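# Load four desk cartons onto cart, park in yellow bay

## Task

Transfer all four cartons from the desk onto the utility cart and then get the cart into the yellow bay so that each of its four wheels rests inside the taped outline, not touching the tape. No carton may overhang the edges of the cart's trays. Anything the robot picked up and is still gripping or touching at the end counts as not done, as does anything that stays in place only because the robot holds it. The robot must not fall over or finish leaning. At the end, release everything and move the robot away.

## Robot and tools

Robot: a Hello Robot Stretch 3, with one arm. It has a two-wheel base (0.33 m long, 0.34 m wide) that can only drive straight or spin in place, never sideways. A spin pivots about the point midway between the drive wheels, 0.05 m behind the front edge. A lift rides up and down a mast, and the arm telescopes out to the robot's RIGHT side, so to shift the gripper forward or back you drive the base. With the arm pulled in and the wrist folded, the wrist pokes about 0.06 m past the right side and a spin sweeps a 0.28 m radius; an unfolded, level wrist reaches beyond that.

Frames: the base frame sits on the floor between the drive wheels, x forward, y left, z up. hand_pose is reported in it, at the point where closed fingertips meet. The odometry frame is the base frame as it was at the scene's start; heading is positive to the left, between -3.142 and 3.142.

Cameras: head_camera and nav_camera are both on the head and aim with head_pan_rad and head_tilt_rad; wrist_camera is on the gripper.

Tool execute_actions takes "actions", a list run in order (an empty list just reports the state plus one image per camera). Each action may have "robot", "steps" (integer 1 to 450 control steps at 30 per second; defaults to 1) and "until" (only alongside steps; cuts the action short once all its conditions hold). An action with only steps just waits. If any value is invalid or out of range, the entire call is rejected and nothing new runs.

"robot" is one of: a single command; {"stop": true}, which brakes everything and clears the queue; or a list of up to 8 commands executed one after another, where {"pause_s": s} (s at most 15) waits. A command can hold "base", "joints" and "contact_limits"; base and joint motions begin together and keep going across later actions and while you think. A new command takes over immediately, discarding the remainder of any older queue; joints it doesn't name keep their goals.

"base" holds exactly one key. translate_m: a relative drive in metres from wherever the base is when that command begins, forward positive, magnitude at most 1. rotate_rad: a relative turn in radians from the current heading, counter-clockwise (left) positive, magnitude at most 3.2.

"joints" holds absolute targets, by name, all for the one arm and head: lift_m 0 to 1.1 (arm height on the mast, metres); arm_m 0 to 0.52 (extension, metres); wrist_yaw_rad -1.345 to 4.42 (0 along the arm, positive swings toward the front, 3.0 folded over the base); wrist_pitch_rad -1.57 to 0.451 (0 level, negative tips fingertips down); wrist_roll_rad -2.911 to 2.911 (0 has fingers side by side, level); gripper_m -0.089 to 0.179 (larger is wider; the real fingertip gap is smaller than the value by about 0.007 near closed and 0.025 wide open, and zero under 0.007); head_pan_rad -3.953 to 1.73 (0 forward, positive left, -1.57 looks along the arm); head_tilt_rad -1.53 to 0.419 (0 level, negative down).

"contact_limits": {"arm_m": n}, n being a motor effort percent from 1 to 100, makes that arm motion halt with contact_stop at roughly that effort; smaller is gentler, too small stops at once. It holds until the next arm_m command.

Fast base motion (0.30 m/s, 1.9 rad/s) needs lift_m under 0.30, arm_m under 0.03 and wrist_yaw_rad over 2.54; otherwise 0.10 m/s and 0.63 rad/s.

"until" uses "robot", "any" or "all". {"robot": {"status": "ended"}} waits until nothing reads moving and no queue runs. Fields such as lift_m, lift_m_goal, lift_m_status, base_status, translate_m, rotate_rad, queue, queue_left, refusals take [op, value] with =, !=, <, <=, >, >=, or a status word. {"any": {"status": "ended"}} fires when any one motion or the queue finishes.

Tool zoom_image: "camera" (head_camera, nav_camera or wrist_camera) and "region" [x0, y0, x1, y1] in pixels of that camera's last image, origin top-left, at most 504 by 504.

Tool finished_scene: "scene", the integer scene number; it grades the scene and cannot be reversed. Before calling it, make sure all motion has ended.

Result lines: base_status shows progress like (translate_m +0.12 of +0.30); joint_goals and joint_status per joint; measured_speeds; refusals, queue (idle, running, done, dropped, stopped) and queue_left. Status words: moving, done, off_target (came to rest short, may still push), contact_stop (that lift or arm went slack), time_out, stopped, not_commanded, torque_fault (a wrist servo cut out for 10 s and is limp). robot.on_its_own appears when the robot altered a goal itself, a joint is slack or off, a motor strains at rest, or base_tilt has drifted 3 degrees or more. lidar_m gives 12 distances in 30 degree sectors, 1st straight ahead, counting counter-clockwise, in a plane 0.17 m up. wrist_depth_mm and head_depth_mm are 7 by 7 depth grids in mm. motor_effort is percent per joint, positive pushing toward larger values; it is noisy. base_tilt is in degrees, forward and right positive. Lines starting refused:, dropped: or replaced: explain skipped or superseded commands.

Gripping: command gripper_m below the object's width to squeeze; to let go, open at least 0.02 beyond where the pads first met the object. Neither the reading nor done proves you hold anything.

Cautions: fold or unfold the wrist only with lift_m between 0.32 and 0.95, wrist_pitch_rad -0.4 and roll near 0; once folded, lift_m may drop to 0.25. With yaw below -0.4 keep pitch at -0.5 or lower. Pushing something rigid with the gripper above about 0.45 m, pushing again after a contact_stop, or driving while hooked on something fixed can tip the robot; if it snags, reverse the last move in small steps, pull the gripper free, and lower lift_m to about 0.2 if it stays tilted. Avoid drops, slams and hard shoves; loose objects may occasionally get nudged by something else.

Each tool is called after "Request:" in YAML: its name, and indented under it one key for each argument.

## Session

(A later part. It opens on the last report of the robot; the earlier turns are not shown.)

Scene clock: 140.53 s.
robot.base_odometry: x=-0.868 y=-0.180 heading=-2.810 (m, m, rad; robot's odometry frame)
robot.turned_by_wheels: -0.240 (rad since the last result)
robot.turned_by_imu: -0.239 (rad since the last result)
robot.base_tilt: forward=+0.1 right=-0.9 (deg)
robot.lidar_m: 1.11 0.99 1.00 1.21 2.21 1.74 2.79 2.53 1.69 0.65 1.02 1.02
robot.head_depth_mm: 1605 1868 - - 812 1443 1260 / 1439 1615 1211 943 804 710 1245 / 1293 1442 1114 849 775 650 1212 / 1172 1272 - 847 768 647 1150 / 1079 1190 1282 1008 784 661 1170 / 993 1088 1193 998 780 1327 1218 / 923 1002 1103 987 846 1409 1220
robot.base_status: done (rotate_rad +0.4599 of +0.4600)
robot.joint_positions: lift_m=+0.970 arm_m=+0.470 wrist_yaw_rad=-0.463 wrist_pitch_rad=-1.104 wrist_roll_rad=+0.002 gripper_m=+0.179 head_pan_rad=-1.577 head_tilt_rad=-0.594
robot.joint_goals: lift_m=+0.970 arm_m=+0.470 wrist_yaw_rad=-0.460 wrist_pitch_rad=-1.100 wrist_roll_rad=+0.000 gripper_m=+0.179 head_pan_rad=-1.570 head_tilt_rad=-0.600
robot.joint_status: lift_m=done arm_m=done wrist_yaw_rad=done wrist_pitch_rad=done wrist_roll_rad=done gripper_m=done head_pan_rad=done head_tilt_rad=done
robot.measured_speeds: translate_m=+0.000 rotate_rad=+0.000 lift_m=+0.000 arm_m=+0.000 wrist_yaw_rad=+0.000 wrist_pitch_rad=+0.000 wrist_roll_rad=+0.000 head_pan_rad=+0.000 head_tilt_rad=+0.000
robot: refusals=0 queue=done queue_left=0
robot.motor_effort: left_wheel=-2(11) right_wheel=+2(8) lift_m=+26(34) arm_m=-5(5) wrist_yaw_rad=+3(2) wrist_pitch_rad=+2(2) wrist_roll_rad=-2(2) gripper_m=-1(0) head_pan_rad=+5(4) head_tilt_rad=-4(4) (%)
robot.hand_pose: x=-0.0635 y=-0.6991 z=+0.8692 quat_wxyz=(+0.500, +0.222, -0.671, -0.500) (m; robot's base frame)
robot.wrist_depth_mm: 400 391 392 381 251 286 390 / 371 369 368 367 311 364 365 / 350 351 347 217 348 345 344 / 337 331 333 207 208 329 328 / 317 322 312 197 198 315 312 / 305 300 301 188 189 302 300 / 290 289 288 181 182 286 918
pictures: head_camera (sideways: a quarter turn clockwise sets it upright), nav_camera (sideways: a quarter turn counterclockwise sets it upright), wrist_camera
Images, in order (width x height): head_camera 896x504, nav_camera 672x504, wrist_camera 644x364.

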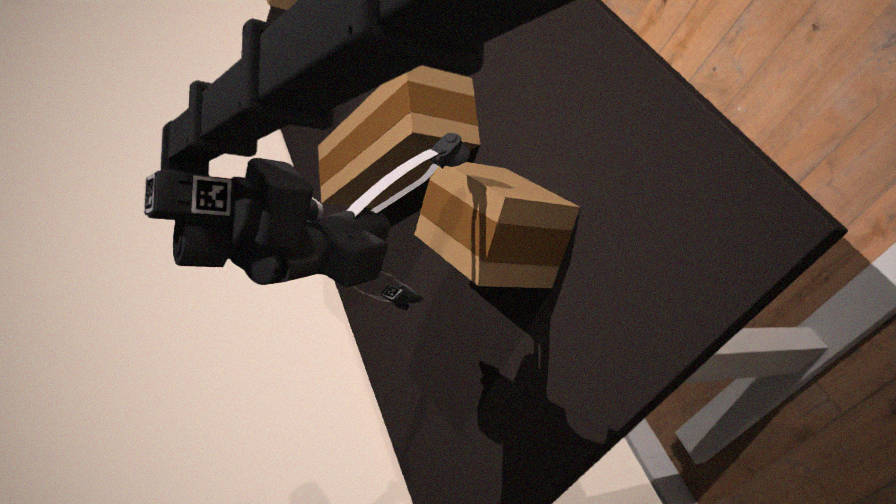

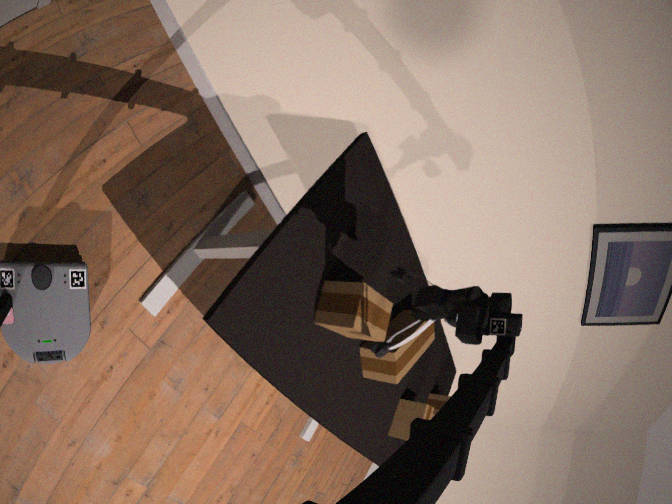

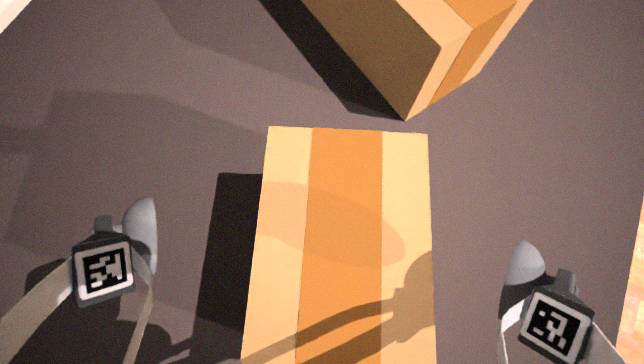

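Request:
execute_actions:
  actions:
    - {"robot":[{"joints":{"lift_m":0.89}}],"steps":450,"until":{"robot":{"status":"ended"}}}

Scene clock: 143.87 s.
robot.base_odometry: x=-0.868 y=-0.180 heading=-2.810 (m, m, rad; robot's odometry frame)
robot.turned_by_wheels: +0.000 (rad since the last result)
robot.turned_by_imu: +0.000 (rad since the last result)
robot.base_tilt: forward=+0.1 right=-0.9 (deg)
robot.lidar_m: 1.11 0.99 0.99 1.20 2.20 1.74 2.80 2.54 1.70 0.65 1.02 1.02
robot.head_depth_mm: 1610 1886 1489 1100 - - 1231 / 1439 1644 1681 - 801 713 1248 / 1292 1456 - 952 775 650 1220 / 1177 1316 - 768 768 647 1148 / 1077 1192 1281 1010 784 658 1180 / 990 1086 1196 999 778 1326 1220 / 926 1007 1102 985 851 1412 1215
robot.base_status: done (rotate_rad +0.4598 of +0.4600)
robot.joint_positions: lift_m=+0.890 arm_m=+0.470 wrist_yaw_rad=-0.464 wrist_pitch_rad=-1.102 wrist_roll_rad=-0.001 gripper_m=+0.179 head_pan_rad=-1.577 head_tilt_rad=-0.594
robot.joint_goals: lift_m=+0.890 arm_m=+0.470 wrist_yaw_rad=-0.460 wrist_pitch_rad=-1.100 wrist_roll_rad=+0.000 gripper_m=+0.179 head_pan_rad=-1.570 head_tilt_rad=-0.600
robot.joint_status: lift_m=done arm_m=done wrist_yaw_rad=done wrist_pitch_rad=done wrist_roll_rad=done gripper_m=done head_pan_rad=done head_tilt_rad=done
robot.measured_speeds: translate_m=+0.000 rotate_rad=+0.000 lift_m=+0.000 arm_m=+0.000 wrist_yaw_rad=+0.000 wrist_pitch_rad=+0.000 wrist_roll_rad=+0.000 head_pan_rad=+0.000 head_tilt_rad=+0.000
robot: refusals=0 queue=done queue_left=0
robot.motor_effort: left_wheel=-4(9) right_wheel=+5(10) lift_m=+25(24) arm_m=-3(5) wrist_yaw_rad=+5(5) wrist_pitch_rad=+1(2) wrist_roll_rad=+0(1) gripper_m=+0(0) head_pan_rad=+4(4) head_tilt_rad=-3(4) (%)
robot.hand_pose: x=-0.0638 y=-0.6994 z=+0.7894 quat_wxyz=(+0.502, +0.222, -0.671, -0.499) (m; robot's base frame)
robot.wrist_depth_mm: 296 293 295 293 249 283 290 / 278 280 142 138 138 277 272 / 263 261 134 131 130 255 260 / 249 249 125 124 124 243 245 / 238 239 119 118 118 232 234 / 228 224 113 112 112 113 224 / 215 215 108 108 108 109 215
pictures: head_camera (sideways: a quarter turn clockwise sets it upright), nav_camera (sideways: a quarter turn counterclockwise sets it upright), wrist_camera
Images, in order (width x height): head_camera 896x504, nav_camera 672x504, wrist_camera 644x364.

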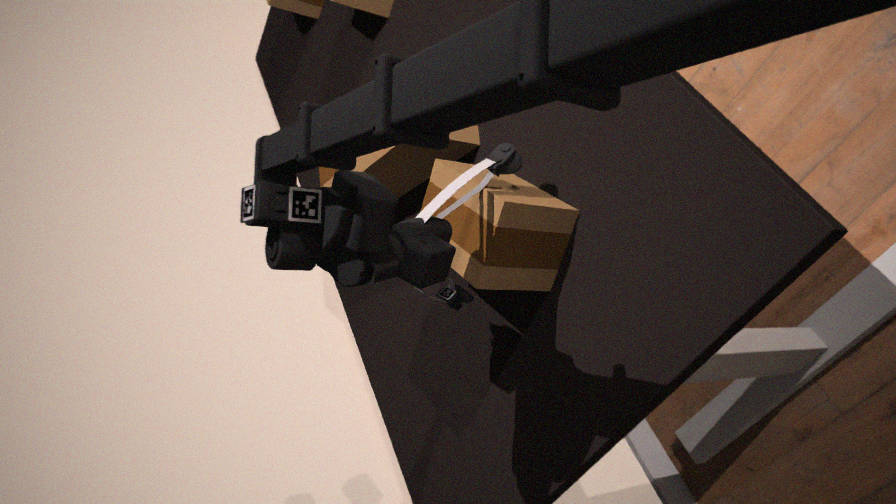

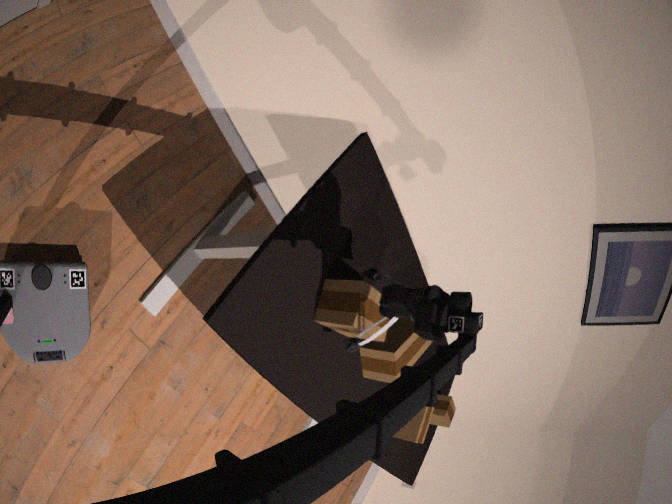

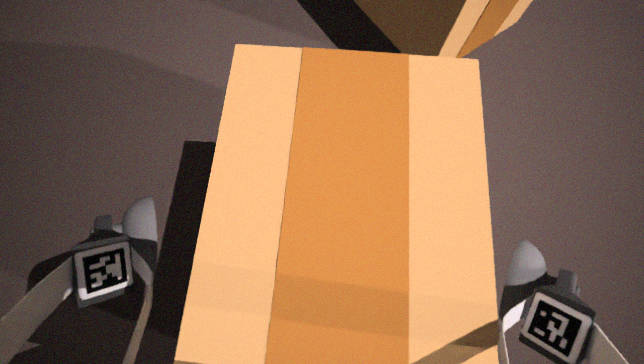

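Request:
execute_actions:
  actions:
    - {"robot":[{"joints":{"lift_m":0.9}},{"joints":{"gripper_m":0.05}},{"joints":{"lift_m":0.95}}],"steps":450,"until":{"robot":{"status":"ended"}}}

Scene clock: 148.90 s.
robot.base_odometry: x=-0.868 y=-0.180 heading=-2.810 (m, m, rad; robot's odometry frame)
robot.turned_by_wheels: +0.000 (rad since the last result)
robot.turned_by_imu: +0.000 (rad since the last result)
robot.base_tilt: forward=+0.2 right=-0.9 (deg)
robot.lidar_m: 1.11 0.99 1.00 1.21 2.21 1.74 2.80 2.53 1.70 0.65 1.02 1.02
robot.head_depth_mm: 1616 1891 1651 - 782 1453 1257 / 1436 1606 - 941 803 712 1250 / 1298 1426 1094 919 795 650 1210 / 1172 1287 - 723 744 648 1146 / 1075 1190 1286 1006 783 660 1175 / 990 1090 1195 998 778 1329 1214 / 923 1002 1100 988 852 1404 1215
robot.base_status: done (rotate_rad +0.4599 of +0.4600)
robot.joint_positions: lift_m=+0.950 arm_m=+0.470 wrist_yaw_rad=-0.463 wrist_pitch_rad=-1.114 wrist_roll_rad=-0.001 gripper_m=+0.055 head_pan_rad=-1.577 head_tilt_rad=-0.594
robot.joint_goals: lift_m=+0.950 arm_m=+0.470 wrist_yaw_rad=-0.460 wrist_pitch_rad=-1.100 wrist_roll_rad=+0.000 gripper_m=+0.053 head_pan_rad=-1.570 head_tilt_rad=-0.600
robot.joint_status: lift_m=done arm_m=done wrist_yaw_rad=done wrist_pitch_rad=done wrist_roll_rad=done gripper_m=done head_pan_rad=done head_tilt_rad=done
robot.measured_speeds: translate_m=+0.000 rotate_rad=+0.000 lift_m=+0.000 arm_m=+0.000 wrist_yaw_rad=+0.000 wrist_pitch_rad=+0.000 wrist_roll_rad=+0.000 head_pan_rad=+0.000 head_tilt_rad=+0.000
robot: refusals=0 queue=done queue_left=0
robot.motor_effort: left_wheel=-1(6) right_wheel=+2(7) lift_m=+35(35) arm_m=-3(3) wrist_yaw_rad=+3(5) wrist_pitch_rad=+8(8) wrist_roll_rad=+1(0) gripper_m=-26(96) head_pan_rad=+5(4) head_tilt_rad=-4(3) (%)
robot.hand_pose: x=-0.0624 y=-0.6968 z=+0.8478 quat_wxyz=(+0.499, +0.227, -0.669, -0.502) (m; robot's base frame)
robot.wrist_depth_mm: 359 355 360 360 255 298 355 / 345 342 340 341 315 338 338 / 325 327 316 171 180 323 320 / 309 310 156 153 156 304 304 / 296 299 136 137 139 292 293 / 281 276 124 124 126 - 278 / 269 270 113 113 115 263 268
pictures: head_camera (sideways: a quarter turn clockwise sets it upright), nav_camera (sideways: a quarter turn counterclockwise sets it upright), wrist_camera
Images, in order (width x height): head_camera 896x504, nav_camera 672x504, wrist_camera 644x364.

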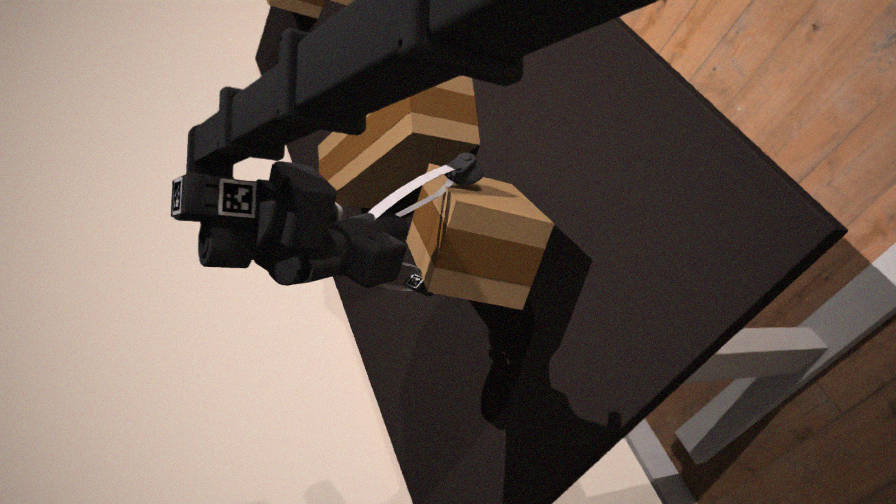

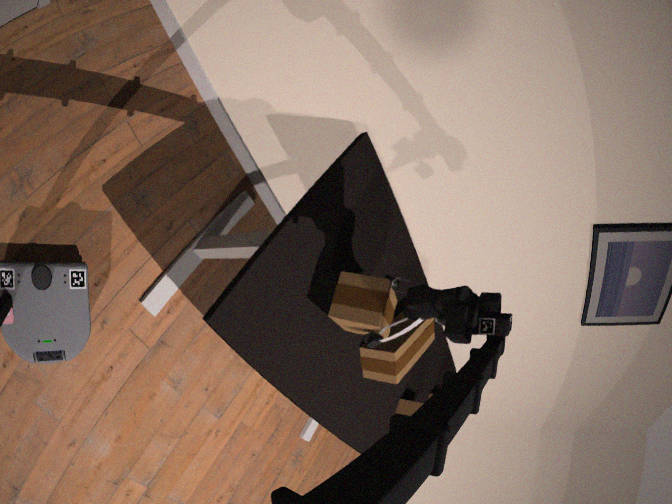

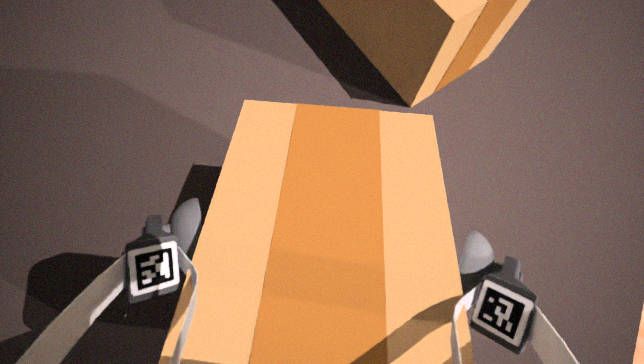

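Request:
execute_actions:
  actions:
    - {"robot":[{"joints":{"lift_m":0.9}},{"joints":{"gripper_m":0.17}},{"joints":{"arm_m":0.49,"wrist_yaw_rad":-0.52,"lift_m":0.893}},{"joints":{"gripper_m":0.055}},{"joints":{"lift_m":0.96}}],"steps":450,"until":{"robot":{"status":"ended"}}}

Scene clock: 152.97 s.
robot.base_odometry: x=-0.868 y=-0.180 heading=-2.810 (m, m, rad; robot's odometry frame)
robot.turned_by_wheels: +0.000 (rad since the last result)
robot.turned_by_imu: +0.000 (rad since the last result)
robot.base_tilt: forward=+0.1 right=-0.9 (deg)
robot.lidar_m: 1.11 0.99 1.00 1.20 2.21 1.74 2.80 2.53 1.70 0.65 1.02 1.02
robot.head_depth_mm: 1614 1888 1491 1154 - 1411 1233 / 1429 1637 1682 - 792 712 1254 / 1296 1437 - 965 797 649 1216 / 1173 1304 - 773 769 648 1149 / 1075 1186 1280 1005 785 660 1180 / 997 1092 1202 1002 778 1329 1222 / 924 1009 1101 987 850 1409 1218
robot.base_status: done (rotate_rad +0.4602 of +0.4600)
robot.joint_positions: lift_m=+0.901 arm_m=+0.470 wrist_yaw_rad=-0.463 wrist_pitch_rad=-1.112 wrist_roll_rad=-0.001 gripper_m=+0.073 head_pan_rad=-1.577 head_tilt_rad=-0.594
robot.joint_goals: lift_m=+0.901 arm_m=+0.470 wrist_yaw_rad=-0.460 wrist_pitch_rad=-1.100 wrist_roll_rad=+0.000 gripper_m=+0.072 head_pan_rad=-1.570 head_tilt_rad=-0.600
robot.joint_status: lift_m=contact_stop arm_m=done wrist_yaw_rad=done wrist_pitch_rad=done wrist_roll_rad=done gripper_m=done head_pan_rad=done head_tilt_rad=done
robot.measured_speeds: translate_m=+0.000 rotate_rad=+0.000 lift_m=+0.004 arm_m=+0.000 wrist_yaw_rad=+0.000 wrist_pitch_rad=+0.000 wrist_roll_rad=+0.000 head_pan_rad=+0.000 head_tilt_rad=+0.000
robot: refusals=0 queue=dropped queue_left=0
robot.on_its_own: gripper_m is held at +0.072, not at your +0.050, by its stall guard, which is still easing; lift_m is slack since a contact_stop, until your next command for it
robot.motor_effort: left_wheel=+3(4) right_wheel=-5(5) lift_m=+26(35) arm_m=-2(3) wrist_yaw_rad=+2(3) wrist_pitch_rad=+6(9) wrist_roll_rad=+0(0) gripper_m=-21(26) head_pan_rad=+5(4) head_tilt_rad=-4(4) (%)
robot.hand_pose: x=-0.0626 y=-0.6971 z=+0.7989 quat_wxyz=(+0.499, +0.226, -0.669, -0.501) (m; robot's base frame)
robot.wrist_depth_mm: 304 306 306 303 255 290 298 / 291 286 153 149 149 284 285 / 276 273 144 141 142 270 269 / 259 258 137 134 135 258 255 / 247 250 129 128 129 245 244 / 236 233 123 123 123 232 231 / 226 226 118 117 117 220 224
pictures: head_camera (sideways: a quarter turn clockwise sets it upright), nav_camera (sideways: a quarter turn counterclockwise sets it upright), wrist_camera
dropped: robot: command 0 of its queue: lift_m: contact_stop
Images, in order (width x height): head_camera 896x504, nav_camera 672x504, wrist_camera 644x364.

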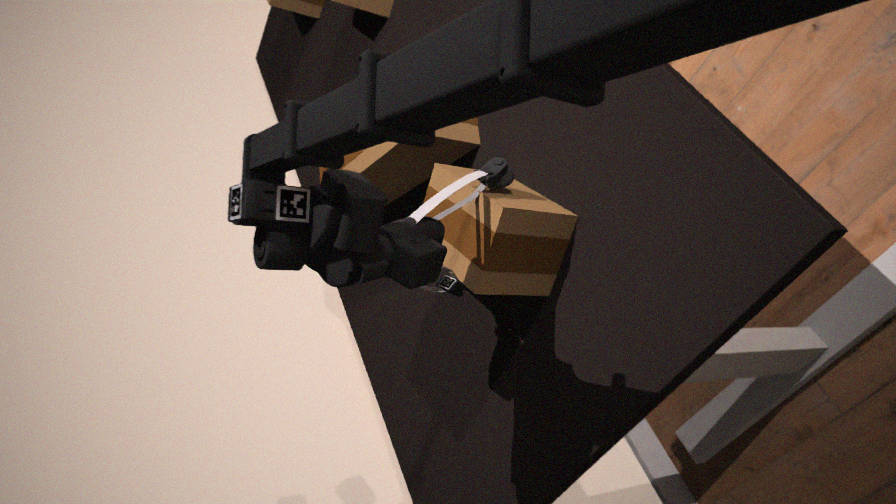

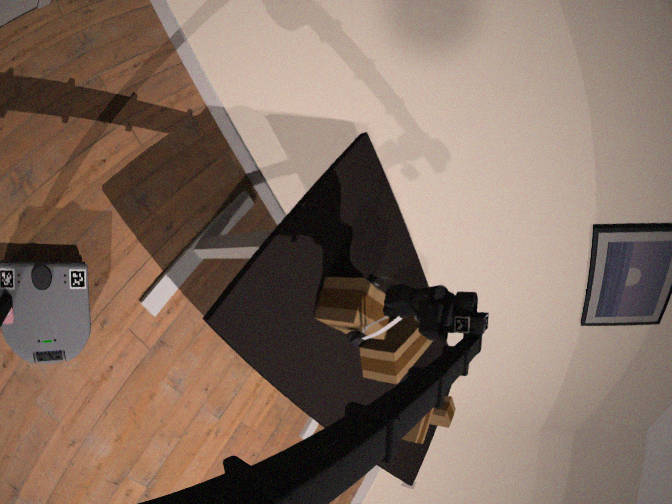

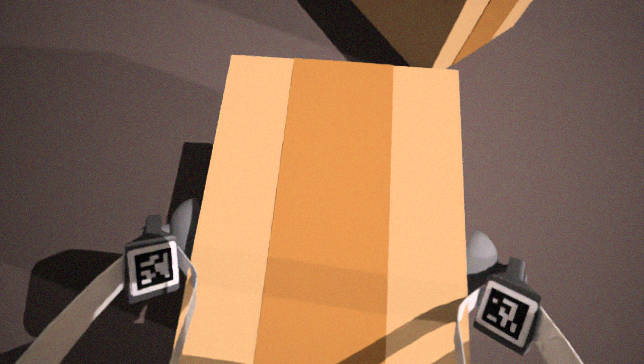

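Request:
execute_actions:
  actions:
    - {"robot":[{"joints":{"gripper_m":0.17}},{"joints":{"arm_m":0.492,"wrist_yaw_rad":-0.52,"lift_m":0.902}},{"joints":{"gripper_m":0.075}},{"joints":{"lift_m":0.96}}],"steps":450,"until":{"robot":{"status":"ended"}}}

Scene clock: 160.77 s.
robot.base_odometry: x=-0.868 y=-0.180 heading=-2.810 (m, m, rad; robot's odometry frame)
robot.turned_by_wheels: +0.000 (rad since the last result)
robot.turned_by_imu: -0.001 (rad since the last result)
robot.base_tilt: forward=+0.1 right=-0.9 (deg)
robot.lidar_m: 1.11 0.99 1.00 1.20 2.21 1.74 2.80 2.53 1.70 0.65 1.02 1.02
robot.head_depth_mm: 1620 1880 - - 811 1453 1258 / 1432 1631 - 941 803 711 1245 / 1295 1441 1126 840 794 650 1211 / 1175 1273 - 751 767 646 1150 / 1076 1187 1279 1005 784 661 1179 / 993 1086 1197 999 777 1331 1219 / 922 1002 1098 988 853 1411 1216
robot.base_status: done (rotate_rad +0.4599 of +0.4600)
robot.joint_positions: lift_m=+0.960 arm_m=+0.492 wrist_yaw_rad=-0.521 wrist_pitch_rad=-1.113 wrist_roll_rad=-0.006 gripper_m=+0.076 head_pan_rad=-1.577 head_tilt_rad=-0.594
robot.joint_goals: lift_m=+0.960 arm_m=+0.492 wrist_yaw_rad=-0.520 wrist_pitch_rad=-1.100 wrist_roll_rad=+0.000 gripper_m=+0.075 head_pan_rad=-1.570 head_tilt_rad=-0.600
robot.joint_status: lift_m=done arm_m=done wrist_yaw_rad=done wrist_pitch_rad=done wrist_roll_rad=done gripper_m=done head_pan_rad=done head_tilt_rad=done
robot.measured_speeds: translate_m=+0.000 rotate_rad=+0.000 lift_m=+0.000 arm_m=+0.000 wrist_yaw_rad=+0.000 wrist_pitch_rad=+0.000 wrist_roll_rad=+0.000 head_pan_rad=+0.000 head_tilt_rad=+0.000
robot: refusals=0 queue=done queue_left=0
robot.motor_effort: left_wheel=-1(4) right_wheel=+2(6) lift_m=+36(37) arm_m=+4(8) wrist_yaw_rad=+1(3) wrist_pitch_rad=+7(8) wrist_roll_rad=+2(4) gripper_m=-16(95) head_pan_rad=+4(4) head_tilt_rad=-4(4) (%)
robot.hand_pose: x=-0.0671 y=-0.7160 z=+0.8579 quat_wxyz=(+0.486, +0.208, -0.675, -0.515) (m; robot's base frame)
robot.wrist_depth_mm: 372 371 374 349 231 277 369 / 354 353 350 350 288 351 352 / 340 334 148 146 148 331 332 / 319 321 141 140 141 317 317 / 303 307 134 135 135 302 298 / 291 285 130 129 130 286 289 / 280 279 125 125 126 275 277
pictures: head_camera (sideways: a quarter turn clockwise sets it upright), nav_camera (sideways: a quarter turn counterclockwise sets it upright), wrist_camera
Images, in order (width x height): head_camera 896x504, nav_camera 672x504, wrist_camera 644x364.

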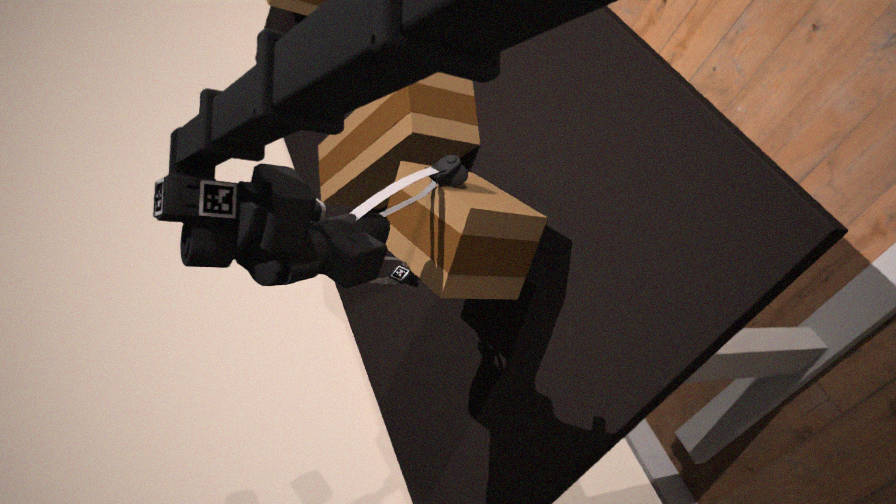

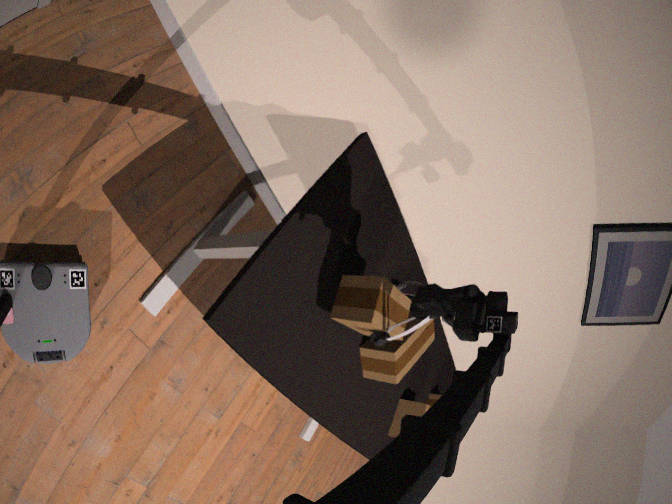

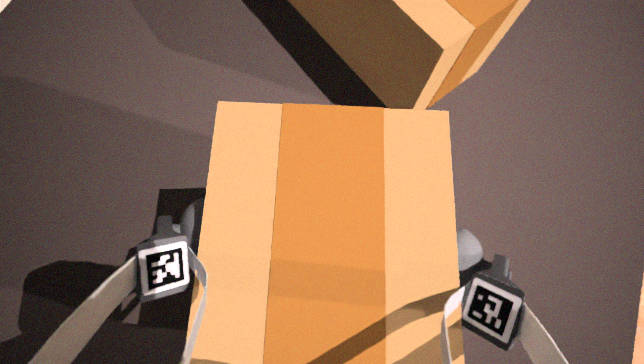

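Request:
execute_actions:
  actions:
    - {"robot":{"joints":{"gripper_m":0.068,"lift_m":1.09,"arm_m":0.1,"wrist_yaw_rad":0}},"steps":100,"until":{"robot":{"lift_m":[">",1.05]}}}
    - {"robot":[{"base":{"rotate_rad":-0.43}},{"base":{"translate_m":-1.0},"joints":{"head_pan_rad":-3.1,"head_tilt_rad":-0.6}}],"steps":450,"until":{"robot":{"status":"ended"}}}

Scene clock: 181.27 s.
robot.base_odometry: x=+0.127 y=-0.278 heading=+3.044 (m, m, rad; robot's odometry frame)
robot.turned_by_wheels: -0.430 (rad since the last result)
robot.turned_by_imu: -0.431 (rad since the last result)
robot.base_tilt: forward=+0.2 right=-0.9 (deg)
robot.lidar_m: 1.96 1.48 1.40 1.42 1.78 0.76 0.75 0.79 2.10 2.10 1.92 1.46
robot.head_depth_mm: - - - 2253 1825 1486 1265 / - - - 863 1653 1474 1253 / - - - 864 1142 1300 1246 / - - - 876 1166 1324 1238 / - - - 1288 1165 1353 1233 / - - - 919 1158 1363 1222 / - - - 2196 1743 1429 1215
robot.base_status: done (translate_m -1.0000 of -1.0000)
robot.joint_positions: lift_m=+1.090 arm_m=+0.100 wrist_yaw_rad=-0.001 wrist_pitch_rad=-1.114 wrist_roll_rad=-0.005 gripper_m=+0.069 head_pan_rad=-3.093 head_tilt_rad=-0.594
robot.joint_goals: lift_m=+1.090 arm_m=+0.100 wrist_yaw_rad=+0.000 wrist_pitch_rad=-1.100 wrist_roll_rad=+0.000 gripper_m=+0.068 head_pan_rad=-3.100 head_tilt_rad=-0.600
robot.joint_status: lift_m=done arm_m=done wrist_yaw_rad=done wrist_pitch_rad=done wrist_roll_rad=done gripper_m=done head_pan_rad=done head_tilt_rad=done
robot.measured_speeds: translate_m=+0.000 rotate_rad=+0.000 lift_m=+0.000 arm_m=+0.000 wrist_yaw_rad=+0.000 wrist_pitch_rad=+0.000 wrist_roll_rad=+0.000 head_pan_rad=+0.000 head_tilt_rad=+0.000
robot: refusals=0 queue=done queue_left=0
robot.motor_effort: left_wheel=+4(10) right_wheel=-2(7) lift_m=+35(37) arm_m=-5(7) wrist_yaw_rad=+2(5) wrist_pitch_rad=+8(7) wrist_roll_rad=+2(3) gripper_m=-19(56) head_pan_rad=-4(53) head_tilt_rad=-4(2) (%)
robot.hand_pose: x=-0.0217 y=-0.3366 z=+0.9879 quat_wxyz=(+0.602, +0.374, -0.599, -0.374) (m; robot's base frame)
robot.wrist_depth_mm: - - - - - - - / - - - - - - - / - - 148 146 148 - - / - - 142 140 141 - - / - - 134 134 136 - - / - - 129 129 131 - - / - - 124 124 125 - 999
pictures: head_camera (sideways: a quarter turn clockwise sets it upright), nav_camera (sideways: a quarter turn counterclockwise sets it upright), wrist_camera
Images, in order (width x height): head_camera 896x504, nav_camera 672x504, wrist_camera 644x364.

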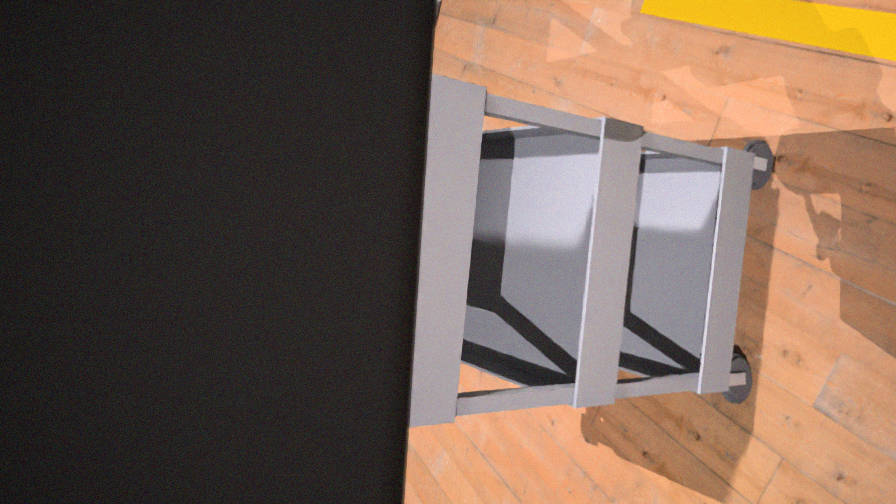

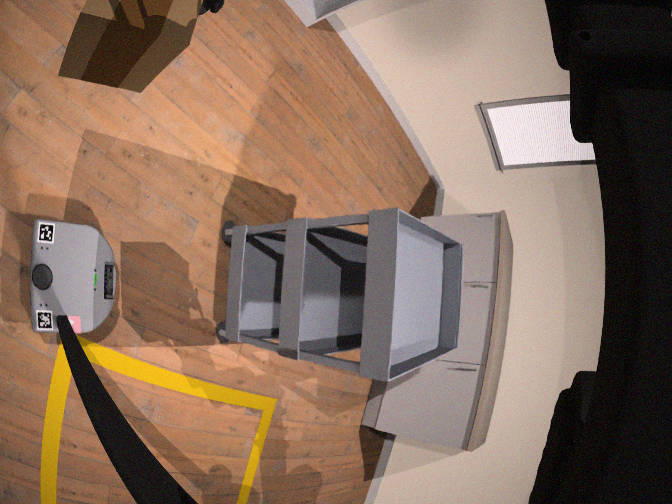

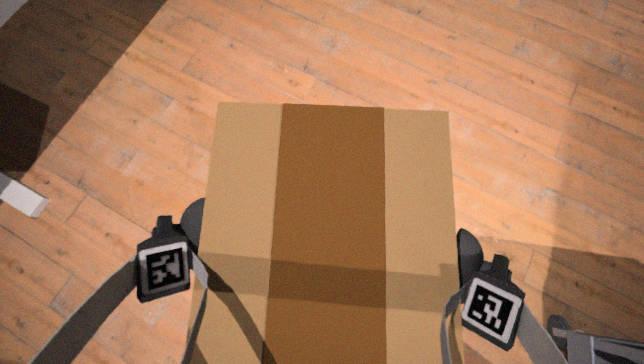

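Request:
execute_actions:
  actions:
    - {"robot":[{"base":{"translate_m":-0.41}},{"base":{"rotate_rad":-1.66},"joints":{"head_pan_rad":-1.57,"head_tilt_rad":-0.75}}],"steps":450,"until":{"robot":{"status":"ended"}}}

Scene clock: 193.37 s.
robot.base_odometry: x=+0.535 y=-0.318 heading=+1.384 (m, m, rad; robot's odometry frame)
robot.turned_by_wheels: -1.660 (rad since the last result)
robot.turned_by_imu: -1.650 (rad since the last result)
robot.base_tilt: forward=+0.2 right=-0.9 (deg)
robot.lidar_m: 2.04 2.15 2.31 1.85 1.75 1.56 1.56 1.87 0.35 0.34 0.35 1.89
robot.head_depth_mm: - - 1968 1936 1534 1358 1184 / - - 1984 739 551 715 1175 / - - - 377 349 819 1048 / 1725 1832 - 374 345 808 1025 / 1755 1867 924 391 351 806 1025 / 1787 1928 905 717 592 819 1013 / 1826 2041 864 712 587 803 950
robot.base_status: done (rotate_rad -1.6599 of -1.6600)
robot.joint_positions: lift_m=+1.090 arm_m=+0.100 wrist_yaw_rad=-0.001 wrist_pitch_rad=-1.114 wrist_roll_rad=-0.005 gripper_m=+0.069 head_pan_rad=-1.577 head_tilt_rad=-0.741
robot.joint_goals: lift_m=+1.090 arm_m=+0.100 wrist_yaw_rad=+0.000 wrist_pitch_rad=-1.100 wrist_roll_rad=+0.000 gripper_m=+0.068 head_pan_rad=-1.570 head_tilt_rad=-0.750
robot.joint_status: lift_m=done arm_m=done wrist_yaw_rad=done wrist_pitch_rad=done wrist_roll_rad=done gripper_m=done head_pan_rad=done head_tilt_rad=done
robot.measured_speeds: translate_m=+0.000 rotate_rad=+0.000 lift_m=+0.000 arm_m=+0.000 wrist_yaw_rad=+0.000 wrist_pitch_rad=+0.000 wrist_roll_rad=+0.000 head_pan_rad=+0.000 head_tilt_rad=+0.000
robot: refusals=0 queue=done queue_left=0
robot.motor_effort: left_wheel=+3(9) right_wheel=-2(7) lift_m=+35(35) arm_m=-5(5) wrist_yaw_rad=+2(2) wrist_pitch_rad=+8(8) wrist_roll_rad=+2(2) gripper_m=-19(18) head_pan_rad=+5(53) head_tilt_rad=-6(25) (%)
robot.hand_pose: x=-0.0217 y=-0.3366 z=+0.9879 quat_wxyz=(+0.602, +0.374, -0.599, -0.374) (m; robot's base frame)
robot.wrist_depth_mm: - 427 446 439 437 - - / - 407 421 414 420 - - / - 397 148 147 148 - - / 359 378 142 140 141 378 - / - 366 134 134 136 - - / - - 129 129 131 - - / - - 125 124 126 - -
pictures: head_camera (sideways: a quarter turn clockwise sets it upright), nav_camera (sideways: a quarter turn counterclockwise sets it upright), wrist_camera
Images, in order (width x height): head_camera 896x504, nav_camera 672x504, wrist_camera 644x364.

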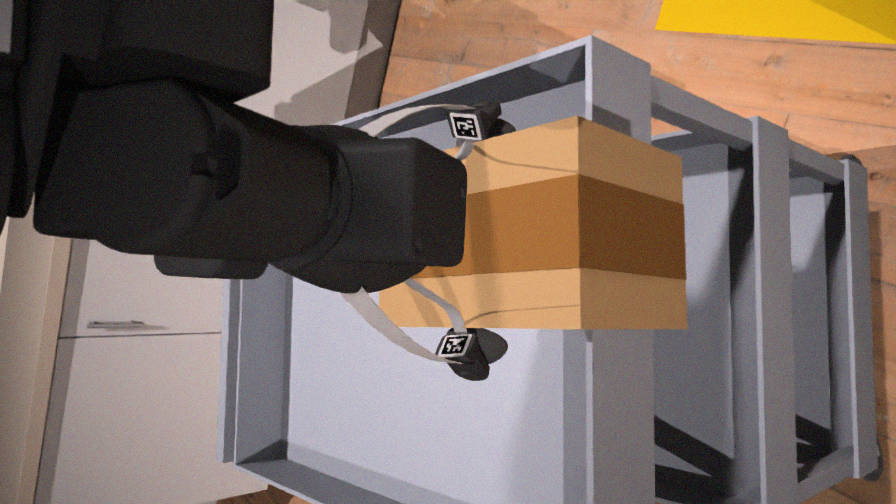

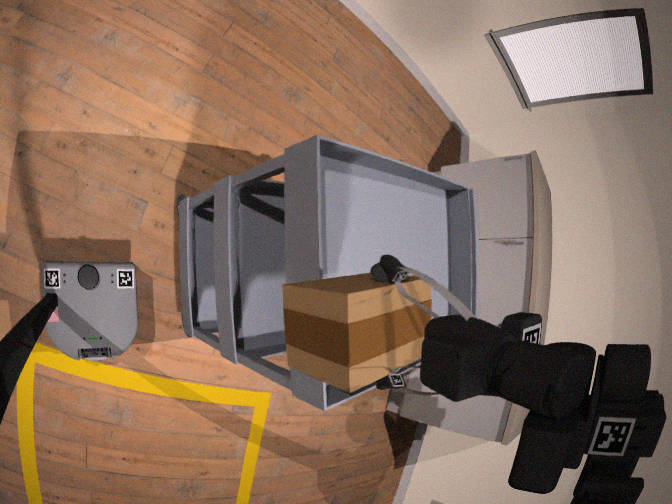

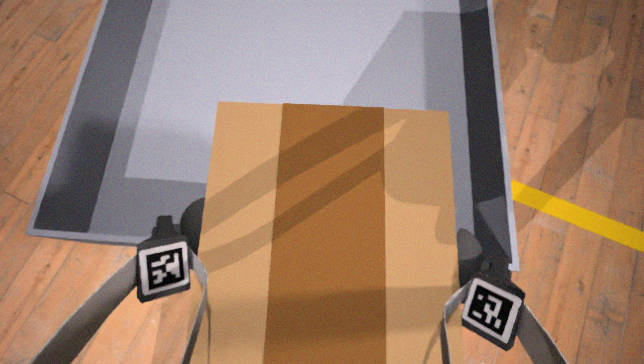

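Request:
execute_actions:
  actions:
    - {"robot":[{"base":{"translate_m":-0.04},"joints":{"arm_m":0.52}},{"joints":{"lift_m":1.0}}],"steps":450,"until":{"robot":{"status":"ended"}}}

Scene clock: 203.57 s.
robot.base_odometry: x=+0.528 y=-0.357 heading=+1.384 (m, m, rad; robot's odometry frame)
robot.turned_by_wheels: +0.000 (rad since the last result)
robot.turned_by_imu: -0.001 (rad since the last result)
robot.base_tilt: forward=+0.2 right=-0.9 (deg)
robot.lidar_m: 2.08 2.18 2.33 1.86 1.71 1.52 1.53 1.82 0.35 0.34 0.35 1.93
robot.head_depth_mm: - - 1948 1961 1608 1353 1185 / - 1757 1990 1886 603 1330 1173 / - 1773 849 732 603 737 1111 / 1721 980 730 728 601 828 1039 / 1760 1856 881 723 595 823 1019 / 1774 1908 905 716 591 818 1017 / 1822 1996 890 709 586 813 962
robot.base_status: done (translate_m -0.0400 of -0.0400)
robot.joint_positions: lift_m=+1.000 arm_m=+0.519 wrist_yaw_rad=-0.001 wrist_pitch_rad=-1.114 wrist_roll_rad=-0.004 gripper_m=+0.069 head_pan_rad=-1.577 head_tilt_rad=-0.741
robot.joint_goals: lift_m=+1.000 arm_m=+0.520 wrist_yaw_rad=+0.000 wrist_pitch_rad=-1.100 wrist_roll_rad=+0.000 gripper_m=+0.068 head_pan_rad=-1.570 head_tilt_rad=-0.750
robot.joint_status: lift_m=done arm_m=done wrist_yaw_rad=done wrist_pitch_rad=done wrist_roll_rad=done gripper_m=done head_pan_rad=done head_tilt_rad=done
robot.measured_speeds: translate_m=+0.000 rotate_rad=+0.000 lift_m=+0.000 arm_m=+0.000 wrist_yaw_rad=+0.000 wrist_pitch_rad=+0.000 wrist_roll_rad=+0.000 head_pan_rad=+0.000 head_tilt_rad=+0.000
robot: refusals=0 queue=done queue_left=0
robot.motor_effort: left_wheel=+3(5) right_wheel=-2(6) lift_m=+29(38) arm_m=+5(4) wrist_yaw_rad=+2(2) wrist_pitch_rad=+8(7) wrist_roll_rad=+1(2) gripper_m=-19(19) head_pan_rad=+4(4) head_tilt_rad=-5(5) (%)
robot.hand_pose: x=-0.0217 y=-0.7552 z=+0.8981 quat_wxyz=(+0.601, +0.374, -0.599, -0.374) (m; robot's base frame)
robot.wrist_depth_mm: 290 280 274 266 272 - - / 314 315 314 309 309 - - / 301 296 148 146 148 273 - / 283 284 141 140 141 264 - / 270 273 135 134 136 - - / 259 256 129 129 130 1000 - / 249 248 125 125 125 224 962
pictures: head_camera (sideways: a quarter turn clockwise sets it upright), nav_camera (sideways: a quarter turn counterclockwise sets it upright), wrist_camera
Images, in order (width x height): head_camera 896x504, nav_camera 672x504, wrist_camera 644x364.

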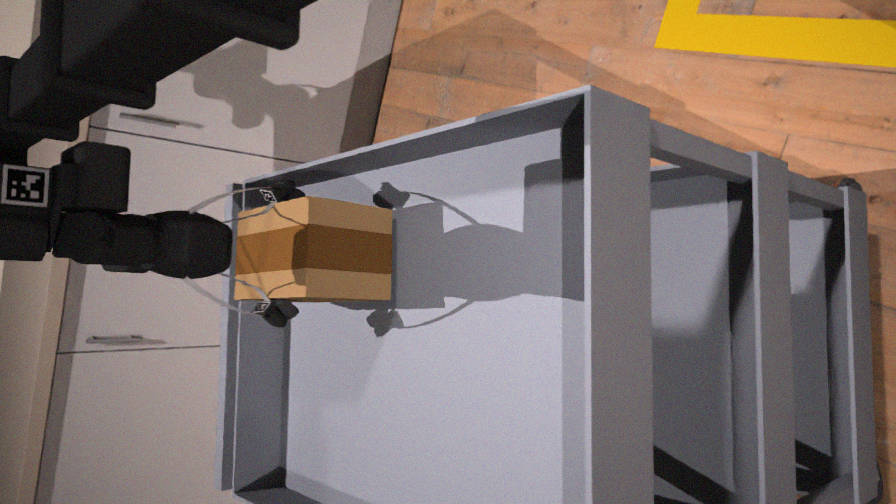

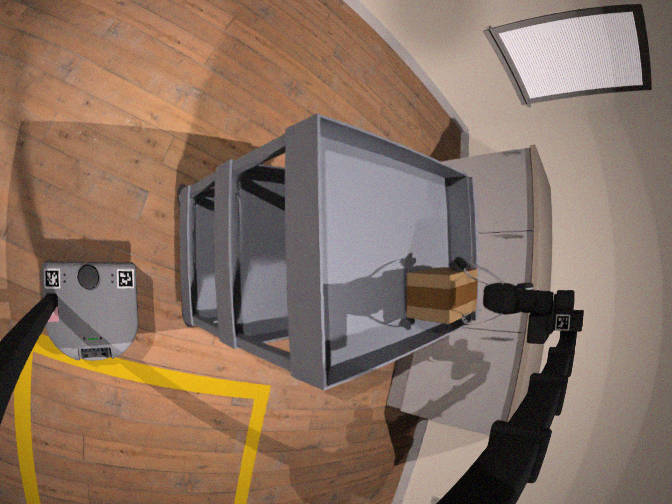

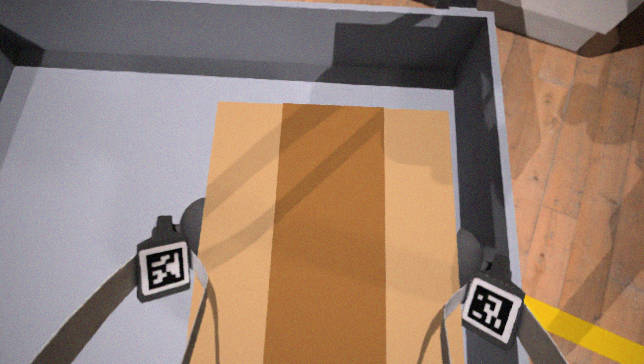

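Request:
execute_actions:
  actions:
    - {"robot":{"joints":{"lift_m":0.986}},"steps":100,"until":{"robot":{"status":"ended"}}}
    - {"robot":[{"joints":{"gripper_m":0.145}},{"joints":{"lift_m":1.06}}],"steps":150,"until":{"robot":{"status":"ended"}}}
    - {"robot":[{"base":{"rotate_rad":1.07},"joints":{"arm_m":0.2,"gripper_m":0.179,"wrist_yaw_rad":-0.5,"head_pan_rad":-2.6}}],"steps":300,"until":{"robot":{"base_status":"done"}}}
    - {"robot":[{"base":{"translate_m":0.61}},{"base":{"translate_m":0.61}}],"steps":1}

Scene clock: 228.27 s.
robot.base_odometry: x=+0.528 y=-0.357 heading=+2.454 (m, m, rad; robot's odometry frame)
robot.turned_by_wheels: +1.070 (rad since the last result)
robot.turned_by_imu: +1.062 (rad since the last result)
robot.base_tilt: forward=+0.0 right=-0.7 (deg)
robot.lidar_m: 1.86 1.86 1.69 1.52 1.52 1.85 0.35 0.34 0.35 1.93 2.08 2.18
robot.head_depth_mm: - - - - 1600 1356 1189 / - - - - 570 1296 1173 / - - - 690 605 831 1072 / - - - 708 600 843 1047 / - - - 720 596 837 1041 / - - - 717 554 834 1032 / - - 811 711 554 831 1027
robot.base_status: moving (translate_m +0.0001 of +0.6100)
robot.joint_positions: lift_m=+1.060 arm_m=+0.227 wrist_yaw_rad=-0.497 wrist_pitch_rad=-1.107 wrist_roll_rad=-0.004 gripper_m=+0.179 head_pan_rad=-2.593 head_tilt_rad=-0.741
robot.joint_goals: lift_m=+1.060 arm_m=+0.200 wrist_yaw_rad=-0.500 wrist_pitch_rad=-1.100 wrist_roll_rad=+0.000 gripper_m=+0.179 head_pan_rad=-2.600 head_tilt_rad=-0.750
robot.joint_status: lift_m=done arm_m=moving wrist_yaw_rad=moving wrist_pitch_rad=done wrist_roll_rad=done gripper_m=done head_pan_rad=done head_tilt_rad=done
robot.measured_speeds: translate_m=+0.002 rotate_rad=+0.000 lift_m=+0.000 arm_m=-0.088 wrist_yaw_rad=+0.000 wrist_pitch_rad=+0.000 wrist_roll_rad=+0.000 head_pan_rad=+0.000 head_tilt_rad=+0.000
robot: refusals=0 queue=running queue_left=1
robot.motor_effort: left_wheel=+2(9) right_wheel=+4(8) lift_m=+33(32) arm_m=-5(5) wrist_yaw_rad=-4(4) wrist_pitch_rad=+4(8) wrist_roll_rad=+2(2) gripper_m=+0(84) head_pan_rad=-4(53) head_tilt_rad=-6(6) (%)
robot.hand_pose: x=-0.0659 y=-0.4531 z=+0.9586 quat_wxyz=(+0.493, +0.214, -0.673, -0.508) (m; robot's base frame)
robot.wrist_depth_mm: - - - - - - 405 / - - - - - 742 386 / - - - - - 364 361 / - - - - - 343 342 / - - - - 521 333 331 / - - - - 608 318 317 / - - - - - 587 302
pictures: head_camera (sideways: a quarter turn clockwise sets it upright), nav_camera (sideways: a quarter turn counterclockwise sets it upright), wrist_camera
Images, in order (width x height): head_camera 896x504, nav_camera 672x504, wrist_camera 644x364.

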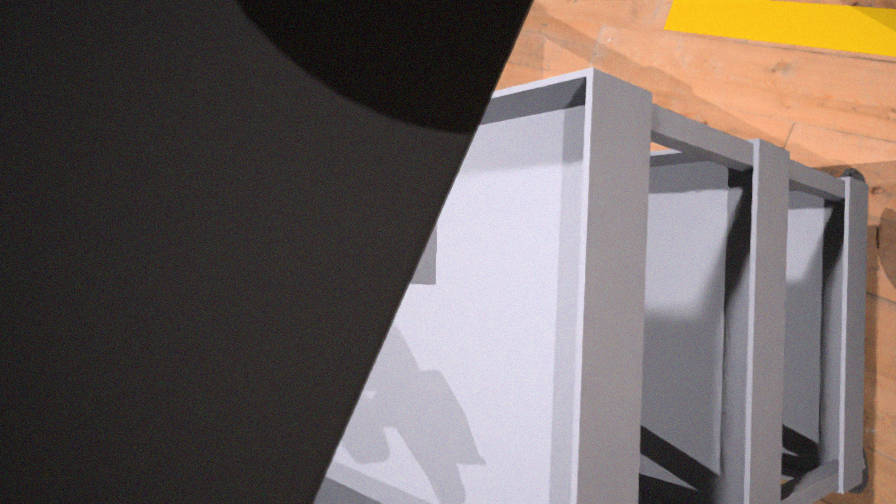

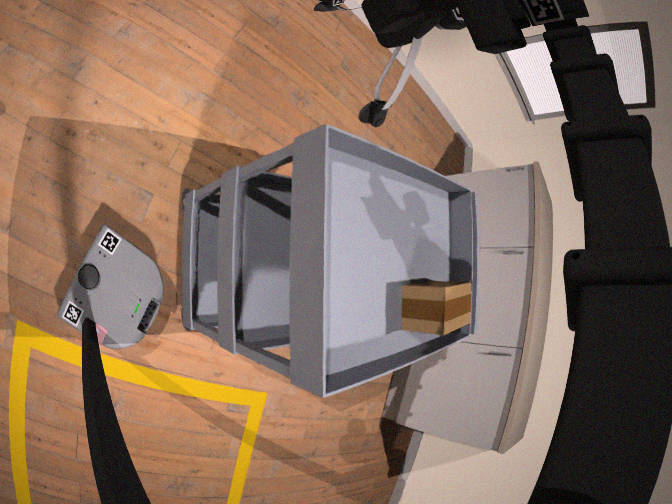

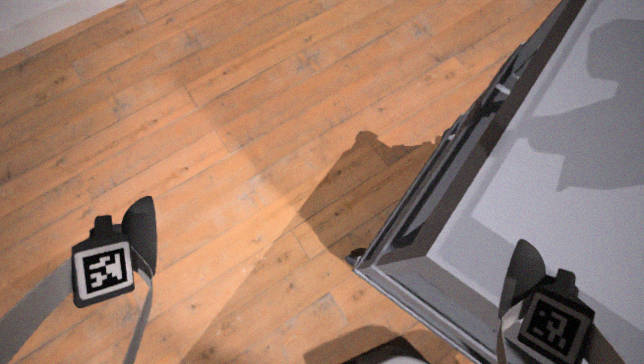

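Request:
execute_actions:
  actions:
    - {"steps":450,"until":{"robot":{"status":"ended"}}}
    - {"robot":[{"base":{"rotate_rad":1.75},"joints":{"arm_m":0.47,"lift_m":1.0,"head_pan_rad":-1.9,"head_tilt_rad":-0.6}}],"steps":300,"until":{"robot":{"status":"ended"}}}

Scene clock: 246.97 s.
robot.base_odometry: x=-0.415 y=+0.417 heading=-2.080 (m, m, rad; robot's odometry frame)
robot.turned_by_wheels: +1.750 (rad since the last result)
robot.turned_by_imu: +1.739 (rad since the last result)
robot.base_tilt: forward=+0.1 right=-0.8 (deg)
robot.lidar_m: 1.73 1.81 2.45 1.42 2.91 2.07 1.79 1.10 1.18 1.13 0.74 1.58
robot.head_depth_mm: 1132 1282 1409 - - 1371 1247 / 1087 1228 - - 769 683 1237 / 1051 1150 - 931 789 660 1236 / 1014 1096 - 996 780 640 1207 / 973 - 1197 920 775 637 1168 / 926 1071 1161 778 703 632 574 / 895 - 1159 931 670 629 558
robot.base_status: done (rotate_rad +1.7499 of +1.7500)
robot.joint_positions: lift_m=+1.000 arm_m=+0.470 wrist_yaw_rad=-0.498 wrist_pitch_rad=-1.107 wrist_roll_rad=-0.004 gripper_m=+0.179 head_pan_rad=-1.907 head_tilt_rad=-0.606
robot.joint_goals: lift_m=+1.000 arm_m=+0.470 wrist_yaw_rad=-0.500 wrist_pitch_rad=-1.100 wrist_roll_rad=+0.000 gripper_m=+0.179 head_pan_rad=-1.900 head_tilt_rad=-0.600
robot.joint_status: lift_m=done arm_m=done wrist_yaw_rad=done wrist_pitch_rad=done wrist_roll_rad=done gripper_m=done head_pan_rad=done head_tilt_rad=done
robot.measured_speeds: translate_m=+0.000 rotate_rad=+0.000 lift_m=+0.000 arm_m=+0.000 wrist_yaw_rad=+0.000 wrist_pitch_rad=+0.000 wrist_roll_rad=+0.000 head_pan_rad=+0.000 head_tilt_rad=+0.000
robot: refusals=0 queue=done queue_left=0
robot.motor_effort: left_wheel=-2(9) right_wheel=+2(7) lift_m=+26(31) arm_m=+4(6) wrist_yaw_rad=-2(2) wrist_pitch_rad=+3(4) wrist_roll_rad=+2(2) gripper_m=+0(0) head_pan_rad=+5(51) head_tilt_rad=+4(22) (%)
robot.hand_pose: x=-0.0660 y=-0.6964 z=+0.8989 quat_wxyz=(+0.493, +0.213, -0.673, -0.508) (m; robot's base frame)
robot.wrist_depth_mm: 430 442 423 425 423 421 421 / 404 399 405 265 403 398 397 / 382 381 380 251 254 372 384 / 364 362 359 237 242 357 367 / 347 348 346 227 232 342 340 / 335 326 324 216 219 323 327 / 317 315 314 207 312 314 317
pictures: head_camera (sideways: a quarter turn clockwise sets it upright), nav_camera (sideways: a quarter turn counterclockwise sets it upright), wrist_camera
Images, in order (width x height): head_camera 896x504, nav_camera 672x504, wrist_camera 644x364.

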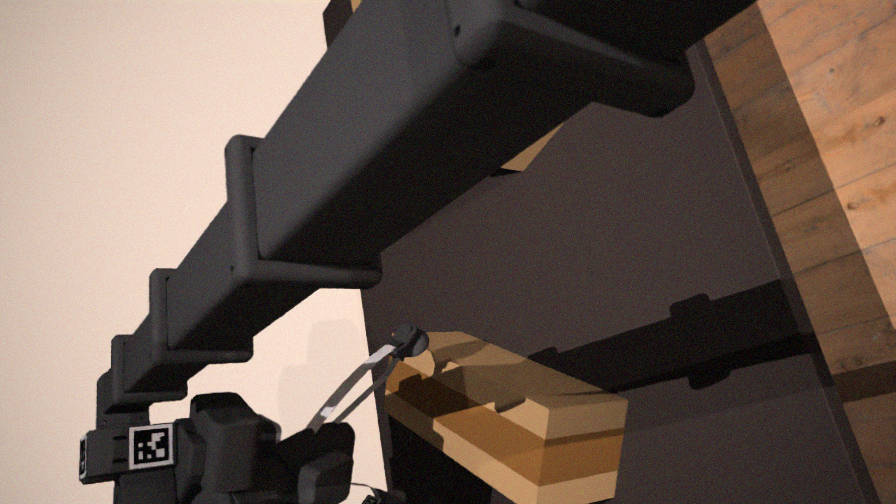

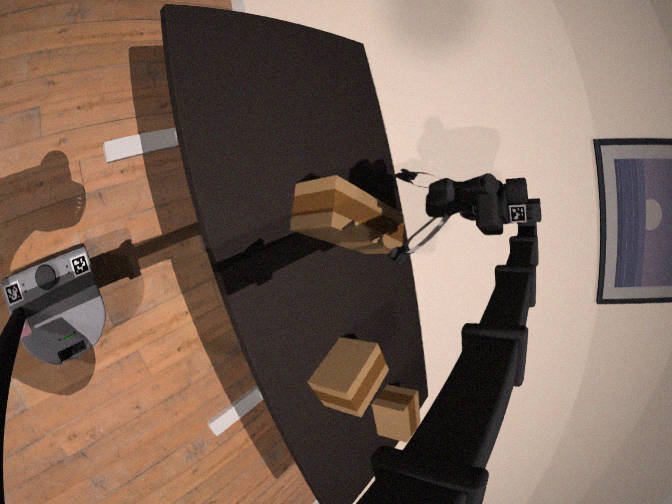

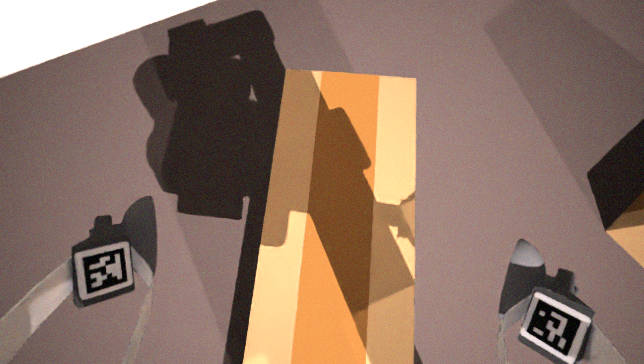

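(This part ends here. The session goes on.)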